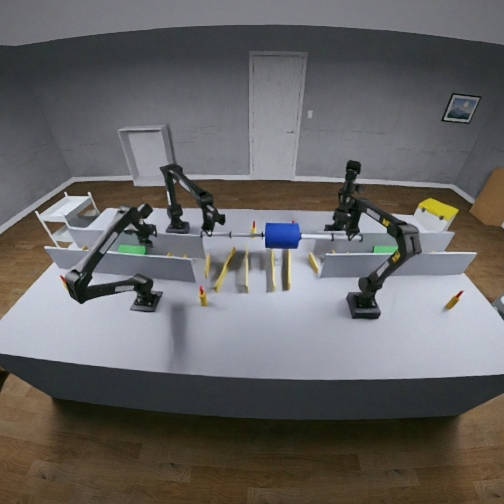

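>>> {"op": "execute_actions", "data": {"actions": [{"arm1":{"joints":{"joint1_rad":0.527,"joint2_rad":1.335,"joint3_rad":1.295,"joint4_rad":-1.405,"joint6_rad":-1.005}},"arm4":{"joints":{"joint1_rad":0.545,"joint2_rad":1.38,"joint3_rad":1.255,"joint4_rad":-1.37,"joint6_rad":-1.02}}}], "cameras": []}}

>>> {"op": "execute_actions", "data": {"actions": [{"arm1":{"joints":{"joint1_rad":0.795,"joint2_rad":1.565,"joint3_rad":1.565,"joint4_rad":-1.435,"joint6_rad":-0.735}},"arm4":{"joints":{"joint1_rad":0.173,"joint2_rad":1.25,"joint3_rad":1.122,"joint4_rad":-1.381,"joint6_rad":-1.39}}}], "cameras": []}}

>>> {"op": "execute_actions", "data": {"actions": [{"arm1":{"joints":{"joint1_rad":0.972,"joint2_rad":1.88,"joint3_rad":2.015,"joint4_rad":-1.55,"joint6_rad":-0.555}},"arm4":{"joints":{"joint1_rad":-0.248,"joint2_rad":1.27,"joint3_rad":1.17,"joint4_rad":-1.381,"joint6_rad":-1.81}}}], "cameras": ["arm4_cam_wrist"]}}

>>> {"op": "execute_actions", "data": {"actions": [{"arm3":{"joints":{"joint2_rad":1.24,"joint3_rad":1.5,"joint4_rad":-1.68}}}], "cameras": ["arm3_cam_wrist"]}}

Scene clock: 50.67 s.
Motor temperatures (°C, as the motors report them): arm1=[24 25 34 21 23 23] | arm2=[25 28 34 25 24 25] | arm3=[25 24 29 23 25 22] | arm4=[25 25 30 24 25 25]
arm1.joint_positions: joint1_rad=+0.538 joint2_rad=+1.375 joint3_rad=+1.228 joint4_rad=-1.395 joint5_rad=-0.018 joint6_rad=-1.001 gripper_m=+0.024
arm1.joint_status: all done
arm1.hand: x=-0.4311 y=+0.0090 z=+1.0213 quat_wxyz=(-0.010, -0.016, -1.000, +0.010) (m; scene frame)
arm2.joint_positions: joint1_rad=-0.398 joint2_rad=+0.594 joint3_rad=+1.010 joint4_rad=-1.590 joint5_rad=+0.003 joint6_rad=-1.962 gripper_m=+0.080
arm2.joint_status: not commanded
arm2.hand: x=-0.5626 y=-0.1741 z=+1.1482 quat_wxyz=(-0.179, +0.981, -0.010, +0.078) (m; scene frame)
arm3.joint_positions: joint1_rad=-0.405 joint2_rad=+0.612 joint3_rad=+1.000 joint4_rad=-1.637 joint5_rad=+0.002 joint6_rad=-1.989 gripper_m=+0.075
arm3.joint_status: not commanded
arm3.hand: x=+0.5628 y=+0.1865 z=+1.0778 quat_wxyz=(+0.071, -0.013, -0.987, +0.146) (m; scene frame)
arm4.joint_positions: joint1_rad=+0.549 joint2_rad=+1.419 joint3_rad=+1.228 joint4_rad=-1.363 joint5_rad=-0.007 joint6_rad=-1.012 gripper_m=+0.024
arm4.joint_status: all done
arm4.hand: x=+0.4359 y=+0.0059 z=+1.0231 quat_wxyz=(-0.004, +1.000, -0.018, -0.011) (m; scene frame)
pictures: none
No camera images: the call's "cameras" was empty. Leave "cameras" out to get every camera's image.

Scene clock: 51.77 s.
Motor temperatures (°C, as the motors report them): arm1=[24 25 34 21 23 23] | arm2=[25 27 34 25 24 25] | arm3=[25 24 29 23 25 22] | arm4=[25 25 30 24 25 25]
arm1.joint_positions: joint1_rad=+0.813 joint2_rad=+1.618 joint3_rad=+1.492 joint4_rad=-1.423 joint5_rad=-0.013 joint6_rad=-0.717 gripper_m=+0.024
arm1.joint_status: all done
arm1.hand: x=-0.2799 y=+0.0140 z=+1.0181 quat_wxyz=(-0.007, -0.021, -1.000, +0.005) (m; scene frame)
arm2.joint_positions: joint1_rad=-0.398 joint2_rad=+0.594 joint3_rad=+1.010 joint4_rad=-1.590 joint5_rad=+0.003 joint6_rad=-1.962 gripper_m=+0.080
arm2.joint_status: not commanded
arm2.hand: x=-0.5626 y=-0.1741 z=+1.1482 quat_wxyz=(-0.179, +0.981, -0.010, +0.078) (m; scene frame)
arm3.joint_positions: joint1_rad=-0.405 joint2_rad=+0.612 joint3_rad=+1.000 joint4_rad=-1.637 joint5_rad=+0.002 joint6_rad=-1.989 gripper_m=+0.075
arm3.joint_status: not commanded
arm3.hand: x=+0.5628 y=+0.1865 z=+1.0778 quat_wxyz=(+0.071, -0.013, -0.987, +0.146) (m; scene frame)
arm4.joint_positions: joint1_rad=+0.182 joint2_rad=+1.290 joint3_rad=+1.091 joint4_rad=-1.377 joint5_rad=-0.003 joint6_rad=-1.369 gripper_m=+0.024
arm4.joint_status: all done
arm4.hand: x=+0.5862 y=+0.0014 z=+1.0170 quat_wxyz=(+0.004, +1.000, -0.023, -0.005) (m; scene frame)
pictures: none
No camera images: the call's "cameras" was empty. Leave "cameras" out to get every camera's image.

Scene clock: 52.97 s.
Motor temperatures (°C, as the motors report them): arm1=[24 25 35 21 23 23] | arm2=[25 27 34 25 24 25] | arm3=[25 24 29 23 25 22] | arm4=[25 25 30 24 25 25]
arm1.joint_positions: joint1_rad=+0.984 joint2_rad=+1.937 joint3_rad=+1.936 joint4_rad=-1.538 joint5_rad=-0.012 joint6_rad=-0.539 gripper_m=+0.024
arm1.joint_status: all done
arm1.hand: x=-0.1289 y=+0.0136 z=+1.0184 quat_wxyz=(-0.011, -0.024, -1.000, +0.006) (m; scene frame)
arm2.joint_positions: joint1_rad=-0.398 joint2_rad=+0.594 joint3_rad=+1.010 joint4_rad=-1.590 joint5_rad=+0.003 joint6_rad=-1.962 gripper_m=+0.080
arm2.joint_status: not commanded
arm2.hand: x=-0.5626 y=-0.1741 z=+1.1482 quat_wxyz=(-0.179, +0.981, -0.010, +0.078) (m; scene frame)
arm3.joint_positions: joint1_rad=-0.405 joint2_rad=+0.612 joint3_rad=+1.000 joint4_rad=-1.637 joint5_rad=+0.002 joint6_rad=-1.989 gripper_m=+0.075
arm3.joint_status: not commanded
arm3.hand: x=+0.5628 y=+0.1865 z=+1.0778 quat_wxyz=(+0.071, -0.013, -0.987, +0.146) (m; scene frame)
arm4.joint_positions: joint1_rad=-0.241 joint2_rad=+1.291 joint3_rad=+1.096 joint4_rad=-1.376 joint5_rad=+0.007 joint6_rad=-1.787 gripper_m=+0.024
arm4.joint_status: all done
arm4.hand: x=+0.7374 y=-0.0056 z=+1.0170 quat_wxyz=(+0.003, +1.000, -0.025, -0.001) (m; scene frame)
pictures: arm4_cam_wrist
camera_calibration (this result's frames):
arm4_cam_wrist: T_world_to_cam=[[0.0589966, 0.998256, -0.00216678, -0.0308523], [0.815689, -0.0469554, 0.576582, -1.18076], [0.575475, -0.0357838, -0.817036, 0.529158], [0, 0, 0, 1]] pos_world=[0.660432, -0.00570918, 1.11308]
Images, in order (width x height): arm4_cam_wrist 504x504.

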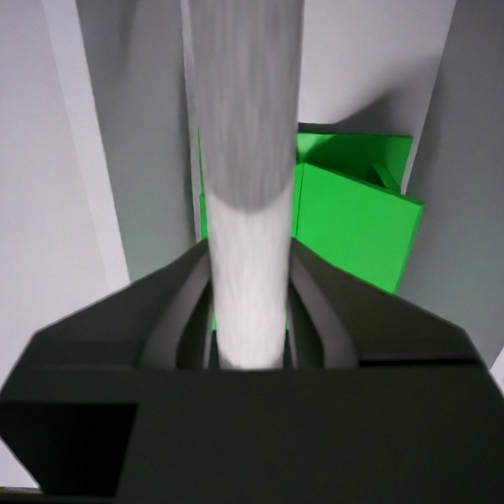

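Scene clock: 54.37 s.
Motor temperatures (°C, as the motors report them): arm1=[24 26 35 21 23 23] | arm2=[25 27 34 25 24 25] | arm3=[25 24 29 23 25 22] | arm4=[25 25 30 24 25 25]
arm1.joint_positions: joint1_rad=+0.984 joint2_rad=+1.937 joint3_rad=+1.936 joint4_rad=-1.538 joint5_rad=-0.012 joint6_rad=-0.539 gripper_m=+0.024
arm1.joint_status: not commanded
arm1.hand: x=-0.1289 y=+0.0136 z=+1.0184 quat_wxyz=(-0.011, -0.024, -1.000, +0.006) (m; scene frame)
arm2.joint_positions: joint1_rad=-0.398 joint2_rad=+0.594 joint3_rad=+1.010 joint4_rad=-1.590 joint5_rad=+0.003 joint6_rad=-1.962 gripper_m=+0.080
arm2.joint_status: not commanded
arm2.hand: x=-0.5626 y=-0.1741 z=+1.1482 quat_wxyz=(-0.179, +0.981, -0.010, +0.078) (m; scene frame)
arm3.joint_positions: joint1_rad=-0.405 joint2_rad=+1.257 joint3_rad=+1.436 joint4_rad=-1.675 joint5_rad=+0.002 joint6_rad=-1.990 gripper_m=+0.075
arm3.joint_status: all done
arm3.hand: x=+0.4848 y=+0.0225 z=+1.0985 quat_wxyz=(+0.020, -0.012, -0.999, +0.035) (m; scene frame)
arm4.joint_positions: joint1_rad=-0.241 joint2_rad=+1.291 joint3_rad=+1.096 joint4_rad=-1.376 joint5_rad=+0.007 joint6_rad=-1.787 gripper_m=+0.024
arm4.joint_status: not commanded
arm4.hand: x=+0.7374 y=-0.0056 z=+1.0170 quat_wxyz=(+0.003, +1.000, -0.025, -0.001) (m; scene frame)
pictures: arm3_cam_wrist
camera_calibration (this result's frames):
arm3_cam_wrist: T_world_to_cam=[[-0.0360493, -0.995983, 0.0819662, -0.0526314], [-0.784386, 0.0790212, 0.615219, -0.296746], [-0.619225, -0.0421149, -0.784083, 1.28429], [0, 0, 0, 1]] pos_world=[0.560602, 0.0251169, 1.19387]
Images, in order (width x height): arm3_cam_wrist 504x504.

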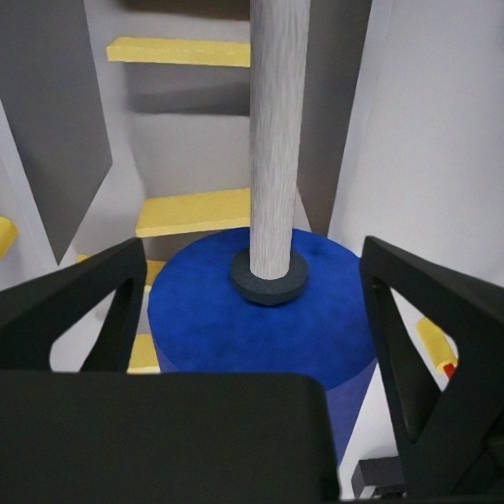

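>>> {"op": "execute_actions", "data": {"actions": [{"arm3":{"joints":{"joint1_rad":-0.38,"joint2_rad":1.322,"joint3_rad":1.305,"joint4_rad":-1.532,"joint6_rad":-1.955}}}], "cameras": ["arm3_cam_wrist"]}}

Scene clock: 56.40 s.
Motor temperatures (°C, as the motors report them): arm1=[24 26 35 21 23 23] | arm2=[25 27 33 25 24 25] | arm3=[25 24 30 23 25 22] | arm4=[25 25 30 24 25 25]
arm1.joint_positions: joint1_rad=+0.984 joint2_rad=+1.937 joint3_rad=+1.936 joint4_rad=-1.538 joint5_rad=-0.012 joint6_rad=-0.539 gripper_m=+0.024
arm1.joint_status: not commanded
arm1.hand: x=-0.1289 y=+0.0136 z=+1.0184 quat_wxyz=(-0.011, -0.024, -1.000, +0.006) (m; scene frame)
arm2.joint_positions: joint1_rad=-0.398 joint2_rad=+0.594 joint3_rad=+1.010 joint4_rad=-1.590 joint5_rad=+0.003 joint6_rad=-1.962 gripper_m=+0.080
arm2.joint_status: not commanded
arm2.hand: x=-0.5626 y=-0.1741 z=+1.1482 quat_wxyz=(-0.179, +0.981, -0.010, +0.078) (m; scene frame)
arm3.joint_positions: joint1_rad=-0.385 joint2_rad=+1.333 joint3_rad=+1.299 joint4_rad=-1.547 joint5_rad=+0.002 joint6_rad=-1.966 gripper_m=+0.075
arm3.joint_status: all done
arm3.hand: x=+0.4853 y=+0.0066 z=+1.0195 quat_wxyz=(+0.002, -0.015, -1.000, -0.004) (m; scene frame)
arm4.joint_positions: joint1_rad=-0.241 joint2_rad=+1.291 joint3_rad=+1.096 joint4_rad=-1.376 joint5_rad=+0.007 joint6_rad=-1.787 gripper_m=+0.024
arm4.joint_status: not commanded
arm4.hand: x=+0.7374 y=-0.0056 z=+1.0170 quat_wxyz=(+0.003, +1.000, -0.025, -0.001) (m; scene frame)
pictures: arm3_cam_wrist
camera_calibration (this result's frames):
arm3_cam_wrist: T_world_to_cam=[[-0.0422102, -0.999105, 0.00286641, 0.0216235], [-0.806434, 0.0357636, 0.590242, -0.21008], [-0.589816, 0.0226027, -0.807221, 1.23085], [0, 0, 0, 1]] pos_world=[0.557474, 0.00129682, 1.11751]
Images, in order (width x height): arm3_cam_wrist 504x504.

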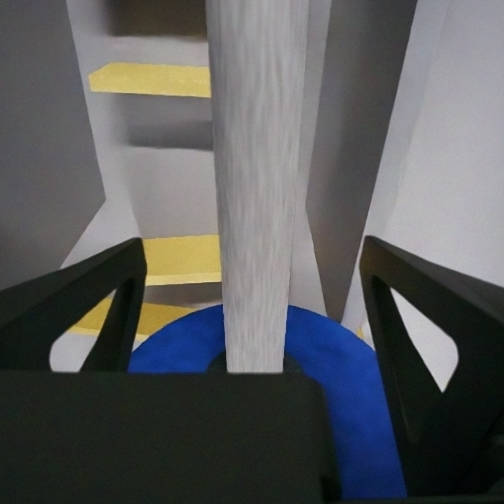

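Lower 13 mm, then close and transfer.

>>> {"op": "execute_actions", "data": {"actions": [{"arm3":{"joints":{"joint3_rad":1.268,"joint4_rad":-1.492,"gripper_m":0.045}}}], "cameras": []}}

>>> {"op": "execute_actions", "data": {"actions": [{"arm3":{"joints":{"gripper_m":0}}}], "cameras": ["arm3_cam_wrist"]}}

Scene clock: 57.90 s.
Motor temperatures (°C, as the motors report them): arm1=[24 26 36 21 23 23] | arm2=[25 27 33 25 24 25] | arm3=[25 25 30 23 25 22] | arm4=[25 25 30 24 25 25]
arm1.joint_positions: joint1_rad=+0.984 joint2_rad=+1.937 joint3_rad=+1.936 joint4_rad=-1.538 joint5_rad=-0.012 joint6_rad=-0.539 gripper_m=+0.024
arm1.joint_status: not commanded
arm1.hand: x=-0.1289 y=+0.0136 z=+1.0184 quat_wxyz=(-0.011, -0.024, -1.000, +0.006) (m; scene frame)
arm2.joint_positions: joint1_rad=-0.398 joint2_rad=+0.594 joint3_rad=+1.010 joint4_rad=-1.590 joint5_rad=+0.003 joint6_rad=-1.962 gripper_m=+0.080
arm2.joint_status: not commanded
arm2.hand: x=-0.5626 y=-0.1741 z=+1.1482 quat_wxyz=(-0.179, +0.981, -0.010, +0.078) (m; scene frame)
arm3.joint_positions: joint1_rad=-0.385 joint2_rad=+1.333 joint3_rad=+1.271 joint4_rad=-1.507 joint5_rad=+0.002 joint6_rad=-1.966 gripper_m=+0.045
arm3.joint_status: all done
arm3.hand: x=+0.4842 y=+0.0043 z=+1.0089 quat_wxyz=(+0.004, -0.015, -1.000, +0.001) (m; scene frame)
arm4.joint_positions: joint1_rad=-0.241 joint2_rad=+1.291 joint3_rad=+1.096 joint4_rad=-1.376 joint5_rad=+0.007 joint6_rad=-1.787 gripper_m=+0.024
arm4.joint_status: not commanded
arm4.hand: x=+0.7374 y=-0.0056 z=+1.0170 quat_wxyz=(+0.003, +1.000, -0.025, -0.001) (m; scene frame)
pictures: none
No camera images: the call's "cameras" was empty. Leave "cameras" out to get every camera's image.

Scene clock: 58.50 s.
Motor temperatures (°C, as the motors report them): arm1=[24 26 36 21 23 23] | arm2=[25 27 33 25 24 25] | arm3=[25 25 30 23 25 22] | arm4=[25 25 30 24 25 25]
arm1.joint_positions: joint1_rad=+0.984 joint2_rad=+1.937 joint3_rad=+1.936 joint4_rad=-1.539 joint5_rad=-0.011 joint6_rad=-0.539 gripper_m=+0.024
arm1.joint_status: not commanded
arm1.hand: x=-0.1290 y=+0.0135 z=+1.0184 quat_wxyz=(-0.011, -0.024, -1.000, +0.006) (m; scene frame)
arm2.joint_positions: joint1_rad=-0.398 joint2_rad=+0.594 joint3_rad=+1.010 joint4_rad=-1.590 joint5_rad=+0.003 joint6_rad=-1.962 gripper_m=+0.080
arm2.joint_status: not commanded
arm2.hand: x=-0.5626 y=-0.1741 z=+1.1482 quat_wxyz=(-0.179, +0.981, -0.010, +0.078) (m; scene frame)
arm3.joint_positions: joint1_rad=-0.385 joint2_rad=+1.332 joint3_rad=+1.269 joint4_rad=-1.508 joint5_rad=+0.003 joint6_rad=-1.965 gripper_m=+0.024
arm3.joint_status: gripper_m off_target (ended at +0.024, target +0.000)
arm3.hand: x=+0.4842 y=+0.0050 z=+1.0084 quat_wxyz=(+0.005, -0.015, -1.000, +0.000) (m; scene frame)
arm4.joint_positions: joint1_rad=-0.241 joint2_rad=+1.292 joint3_rad=+1.096 joint4_rad=-1.379 joint5_rad=+0.007 joint6_rad=-1.787 gripper_m=+0.024
arm4.joint_status: not commanded
arm4.hand: x=+0.7372 y=-0.0063 z=+1.0169 quat_wxyz=(+0.004, +1.000, -0.025, -0.001) (m; scene frame)
pictures: arm3_cam_wrist
camera_calibration (this result's frames):
arm3_cam_wrist: T_world_to_cam=[[-0.0436391, -0.998973, 0.0122214, 0.0113222], [-0.802943, 0.0423494, 0.594549, -0.21039], [-0.594456, 0.0161325, -0.803966, 1.22032], [0, 0, 0, 1]] pos_world=[0.556989, 0.000533681, 1.10605]
Images, in order (width x height): arm3_cam_wrist 504x504.

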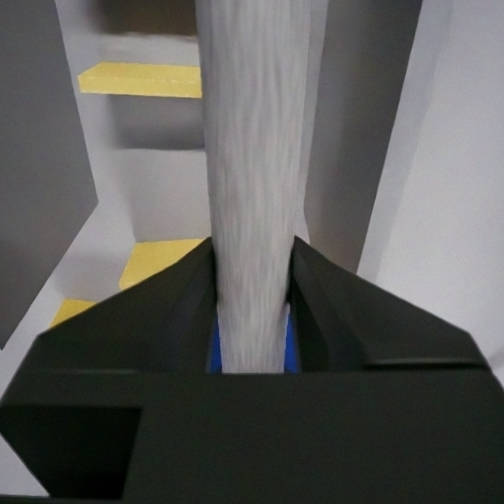

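>>> {"op": "execute_actions", "data": {"actions": [{"arm3":{"joints":{"joint2_rad":1.28,"joint3_rad":1.345}},"arm4":{"joints":{"joint2_rad":1.285,"joint3_rad":1.11}}}], "cameras": []}}

>>> {"op": "execute_actions", "data": {"actions": [{"arm4":{"joints":{"gripper_m":0.075}}}], "cameras": []}}

>>> {"op": "execute_actions", "data": {"actions": [{"arm4":{"joints":{"joint2_rad":1.25,"joint3_rad":1.32,"joint4_rad":-1.6}}}], "cameras": ["arm4_cam_wrist"]}}

>>> {"op": "execute_actions", "data": {"actions": [{"arm4":{"joints":{"joint2_rad":0.72,"joint3_rad":1.08,"joint4_rad":-1.66}}}], "cameras": []}}

>>> {"op": "execute_actions", "data": {"actions": [{"arm4":{"joints":{"joint1_rad":0.983}}}], "cameras": []}}

>>> {"op": "execute_actions", "data": {"actions": [{"arm4":{"joints":{"joint2_rad":1.75,"joint3_rad":2.15,"joint6_rad":-0.56}}}], "cameras": ["arm4_cam_wrist"]}}

Scene clock: 60.43 s.
Motor temperatures (°C, as the motors report them): arm1=[24 26 36 21 23 23] | arm2=[25 27 33 25 24 25] | arm3=[25 25 30 23 25 22] | arm4=[25 25 30 24 25 25]
arm1.joint_positions: joint1_rad=+0.984 joint2_rad=+1.937 joint3_rad=+1.937 joint4_rad=-1.539 joint5_rad=-0.011 joint6_rad=-0.539 gripper_m=+0.024
arm1.joint_status: not commanded
arm1.hand: x=-0.1290 y=+0.0134 z=+1.0185 quat_wxyz=(-0.011, -0.024, -1.000, +0.007) (m; scene frame)
arm2.joint_positions: joint1_rad=-0.398 joint2_rad=+0.594 joint3_rad=+1.010 joint4_rad=-1.590 joint5_rad=+0.003 joint6_rad=-1.962 gripper_m=+0.080
arm2.joint_status: not commanded
arm2.hand: x=-0.5626 y=-0.1741 z=+1.1482 quat_wxyz=(-0.179, +0.981, -0.010, +0.078) (m; scene frame)
arm3.joint_positions: joint1_rad=-0.385 joint2_rad=+1.330 joint3_rad=+1.269 joint4_rad=-1.508 joint5_rad=+0.003 joint6_rad=-1.965 gripper_m=+0.024
arm3.joint_status: all done
arm3.hand: x=+0.4843 y=+0.0052 z=+1.0091 quat_wxyz=(+0.005, -0.015, -1.000, +0.001) (m; scene frame)
arm4.joint_positions: joint1_rad=-0.241 joint2_rad=+1.295 joint3_rad=+1.096 joint4_rad=-1.379 joint5_rad=+0.007 joint6_rad=-1.788 gripper_m=+0.024
arm4.joint_status: all done
arm4.hand: x=+0.7373 y=-0.0061 z=+1.0157 quat_wxyz=(+0.006, +1.000, -0.025, -0.002) (m; scene frame)
pictures: none
No camera images: the call's "cameras" was empty. Leave "cameras" out to get every camera's image.

Scene clock: 61.10 s.
Motor temperatures (°C, as the motors report them): arm1=[24 26 36 21 23 23] | arm2=[25 27 33 25 24 25] | arm3=[25 25 30 23 25 22] | arm4=[25 25 30 24 25 25]
arm1.joint_positions: joint1_rad=+0.984 joint2_rad=+1.937 joint3_rad=+1.941 joint4_rad=-1.541 joint5_rad=-0.008 joint6_rad=-0.540 gripper_m=+0.024
arm1.joint_status: not commanded
arm1.hand: x=-0.1288 y=+0.0129 z=+1.0202 quat_wxyz=(-0.011, -0.024, -1.000, +0.008) (m; scene frame)
arm2.joint_positions: joint1_rad=-0.398 joint2_rad=+0.594 joint3_rad=+1.010 joint4_rad=-1.590 joint5_rad=+0.003 joint6_rad=-1.962 gripper_m=+0.080
arm2.joint_status: not commanded
arm2.hand: x=-0.5626 y=-0.1741 z=+1.1482 quat_wxyz=(-0.179, +0.981, -0.010, +0.078) (m; scene frame)
arm3.joint_positions: joint1_rad=-0.385 joint2_rad=+1.330 joint3_rad=+1.269 joint4_rad=-1.508 joint5_rad=+0.003 joint6_rad=-1.965 gripper_m=+0.024
arm3.joint_status: not commanded
arm3.hand: x=+0.4843 y=+0.0052 z=+1.0091 quat_wxyz=(+0.005, -0.015, -1.000, +0.001) (m; scene frame)
arm4.joint_positions: joint1_rad=-0.241 joint2_rad=+1.295 joint3_rad=+1.096 joint4_rad=-1.379 joint5_rad=+0.003 joint6_rad=-1.801 gripper_m=+0.075
arm4.joint_status: all done
arm4.hand: x=+0.7367 y=-0.0060 z=+1.0160 quat_wxyz=(+0.005, +1.000, -0.019, -0.003) (m; scene frame)
pictures: none
No camera images: the call's "cameras" was empty. Leave "cameras" out to get every camera's image.

Scene clock: 62.10 s.
Motor temperatures (°C, as the motors report them): arm1=[24 26 36 21 23 23] | arm2=[25 27 33 25 24 25] | arm3=[25 25 30 23 25 22] | arm4=[25 25 30 24 25 25]
arm1.joint_positions: joint1_rad=+0.984 joint2_rad=+1.937 joint3_rad=+1.941 joint4_rad=-1.541 joint5_rad=-0.008 joint6_rad=-0.540 gripper_m=+0.024
arm1.joint_status: not commanded
arm1.hand: x=-0.1288 y=+0.0129 z=+1.0202 quat_wxyz=(-0.011, -0.024, -1.000, +0.008) (m; scene frame)
arm2.joint_positions: joint1_rad=-0.398 joint2_rad=+0.594 joint3_rad=+1.010 joint4_rad=-1.590 joint5_rad=+0.003 joint6_rad=-1.962 gripper_m=+0.080
arm2.joint_status: not commanded
arm2.hand: x=-0.5626 y=-0.1741 z=+1.1482 quat_wxyz=(-0.179, +0.981, -0.010, +0.078) (m; scene frame)
arm3.joint_positions: joint1_rad=-0.385 joint2_rad=+1.330 joint3_rad=+1.269 joint4_rad=-1.508 joint5_rad=+0.003 joint6_rad=-1.965 gripper_m=+0.024
arm3.joint_status: not commanded
arm3.hand: x=+0.4843 y=+0.0052 z=+1.0091 quat_wxyz=(+0.005, -0.015, -1.000, +0.001) (m; scene frame)
arm4.joint_positions: joint1_rad=-0.241 joint2_rad=+1.254 joint3_rad=+1.277 joint4_rad=-1.588 joint5_rad=+0.003 joint6_rad=-1.801 gripper_m=+0.075
arm4.joint_status: all done
arm4.hand: x=+0.7360 y=-0.0105 z=+1.0984 quat_wxyz=(-0.001, +1.000, -0.018, -0.002) (m; scene frame)
pictures: arm4_cam_wrist
camera_calibration (this result's frames):
arm4_cam_wrist: T_world_to_cam=[[0.0445862, 0.998989, 0.00577054, -0.0238328], [0.817344, -0.0397993, 0.574773, -1.22597], [0.574422, -0.0209104, -0.818292, 0.598629], [0, 0, 0, 1]] pos_world=[0.65924, -0.0124666, 1.19465]
Images, in order (width x height): arm4_cam_wrist 504x504.

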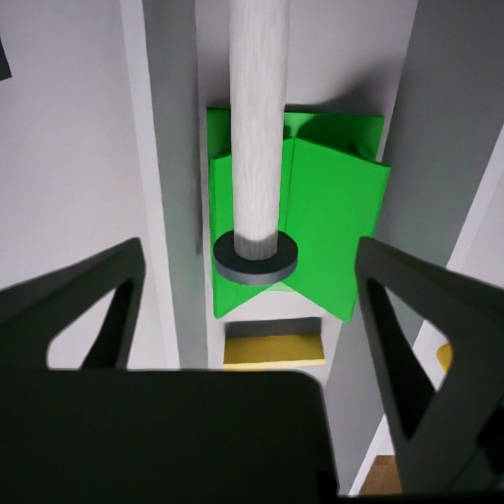

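Scene clock: 63.47 s.
Motor temperatures (°C, as the motors report them): arm1=[24 26 37 21 23 23] | arm2=[25 27 33 25 24 25] | arm3=[25 25 31 23 25 23] | arm4=[25 24 30 24 25 25]
arm1.joint_positions: joint1_rad=+0.984 joint2_rad=+1.937 joint3_rad=+1.941 joint4_rad=-1.541 joint5_rad=-0.008 joint6_rad=-0.540 gripper_m=+0.024
arm1.joint_status: not commanded
arm1.hand: x=-0.1288 y=+0.0129 z=+1.0202 quat_wxyz=(-0.011, -0.024, -1.000, +0.008) (m; scene frame)
arm2.joint_positions: joint1_rad=-0.398 joint2_rad=+0.594 joint3_rad=+1.010 joint4_rad=-1.590 joint5_rad=+0.003 joint6_rad=-1.962 gripper_m=+0.080
arm2.joint_status: not commanded
arm2.hand: x=-0.5626 y=-0.1741 z=+1.1482 quat_wxyz=(-0.179, +0.981, -0.010, +0.078) (m; scene frame)
arm3.joint_positions: joint1_rad=-0.385 joint2_rad=+1.330 joint3_rad=+1.269 joint4_rad=-1.508 joint5_rad=+0.003 joint6_rad=-1.965 gripper_m=+0.024
arm3.joint_status: not commanded
arm3.hand: x=+0.4843 y=+0.0052 z=+1.0091 quat_wxyz=(+0.005, -0.015, -1.000, +0.001) (m; scene frame)
arm4.joint_positions: joint1_rad=-0.241 joint2_rad=+0.712 joint3_rad=+1.077 joint4_rad=-1.652 joint5_rad=+0.003 joint6_rad=-1.802 gripper_m=+0.075
arm4.joint_status: all done
arm4.hand: x=+0.6979 y=-0.1515 z=+1.1544 quat_wxyz=(-0.136, +0.990, -0.019, +0.032) (m; scene frame)
pictures: none
No camera images: the call's "cameras" was empty. Leave "cameras" out to get every camera's image.

Scene clock: 65.07 s.
Motor temperatures (°C, as the motors report them): arm1=[24 27 37 21 23 23] | arm2=[25 27 32 25 24 25] | arm3=[25 25 32 23 25 23] | arm4=[25 24 30 24 25 25]
arm1.joint_positions: joint1_rad=+0.984 joint2_rad=+1.937 joint3_rad=+1.941 joint4_rad=-1.541 joint5_rad=-0.008 joint6_rad=-0.540 gripper_m=+0.024
arm1.joint_status: not commanded
arm1.hand: x=-0.1288 y=+0.0129 z=+1.0202 quat_wxyz=(-0.011, -0.024, -1.000, +0.008) (m; scene frame)
arm2.joint_positions: joint1_rad=-0.398 joint2_rad=+0.594 joint3_rad=+1.010 joint4_rad=-1.590 joint5_rad=+0.003 joint6_rad=-1.962 gripper_m=+0.080
arm2.joint_status: not commanded
arm2.hand: x=-0.5626 y=-0.1741 z=+1.1482 quat_wxyz=(-0.179, +0.981, -0.010, +0.078) (m; scene frame)
arm3.joint_positions: joint1_rad=-0.385 joint2_rad=+1.330 joint3_rad=+1.269 joint4_rad=-1.508 joint5_rad=+0.003 joint6_rad=-1.965 gripper_m=+0.024
arm3.joint_status: not commanded
arm3.hand: x=+0.4843 y=+0.0052 z=+1.0091 quat_wxyz=(+0.005, -0.015, -1.000, +0.001) (m; scene frame)
arm4.joint_positions: joint1_rad=+0.977 joint2_rad=+0.712 joint3_rad=+1.077 joint4_rad=-1.652 joint5_rad=+0.001 joint6_rad=-1.802 gripper_m=+0.075
arm4.joint_status: all done
arm4.hand: x=+0.4760 y=-0.2295 z=+1.1565 quat_wxyz=(-0.134, +0.822, +0.551, -0.054) (m; scene frame)
pictures: none
No camera images: the call's "cameras" was empty. Leave "cameras" out to get every camera's image.

Scene clock: 67.07 s.
Motor temperatures (°C, as the motors report them): arm1=[24 27 37 21 23 23] | arm2=[25 27 32 25 24 25] | arm3=[25 25 32 23 25 23] | arm4=[25 24 30 24 25 25]
arm1.joint_positions: joint1_rad=+0.984 joint2_rad=+1.937 joint3_rad=+1.941 joint4_rad=-1.541 joint5_rad=-0.008 joint6_rad=-0.540 gripper_m=+0.024
arm1.joint_status: not commanded
arm1.hand: x=-0.1288 y=+0.0129 z=+1.0202 quat_wxyz=(-0.011, -0.024, -1.000, +0.008) (m; scene frame)
arm2.joint_positions: joint1_rad=-0.398 joint2_rad=+0.594 joint3_rad=+1.010 joint4_rad=-1.590 joint5_rad=+0.003 joint6_rad=-1.962 gripper_m=+0.080
arm2.joint_status: not commanded
arm2.hand: x=-0.5626 y=-0.1741 z=+1.1482 quat_wxyz=(-0.179, +0.981, -0.010, +0.078) (m; scene frame)
arm3.joint_positions: joint1_rad=-0.385 joint2_rad=+1.330 joint3_rad=+1.269 joint4_rad=-1.508 joint5_rad=+0.003 joint6_rad=-1.965 gripper_m=+0.024
arm3.joint_status: not commanded
arm3.hand: x=+0.4843 y=+0.0052 z=+1.0091 quat_wxyz=(+0.005, -0.015, -1.000, +0.001) (m; scene frame)
arm4.joint_positions: joint1_rad=+0.977 joint2_rad=+1.773 joint3_rad=+2.093 joint4_rad=-1.656 joint5_rad=+0.001 joint6_rad=-0.569 gripper_m=+0.075
arm4.joint_status: all done
arm4.hand: x=+0.1678 y=-0.0094 z=+1.1975 quat_wxyz=(-0.065, +0.992, -0.025, -0.101) (m; scene frame)
pictures: arm4_cam_wrist
camera_calibration (this result's frames):
arm4_cam_wrist: T_world_to_cam=[[0.0719615, 0.989593, 0.12461, -0.147074], [0.911612, -0.115949, 0.394361, -0.618899], [0.404705, 0.0852175, -0.910468, 1.14598], [0, 0, 0, 1]] pos_world=[0.110997, -0.0238742, 1.30577]
Images, in order (width x height): arm4_cam_wrist 504x504.

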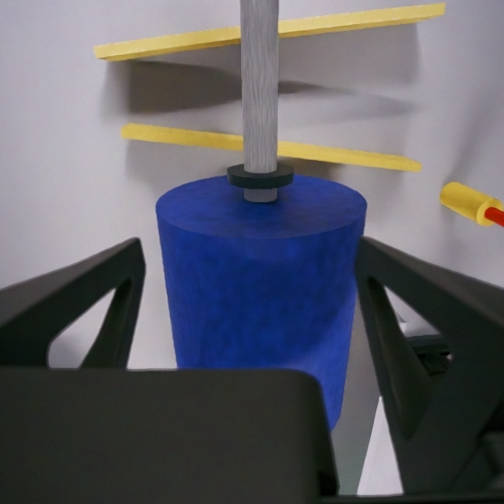

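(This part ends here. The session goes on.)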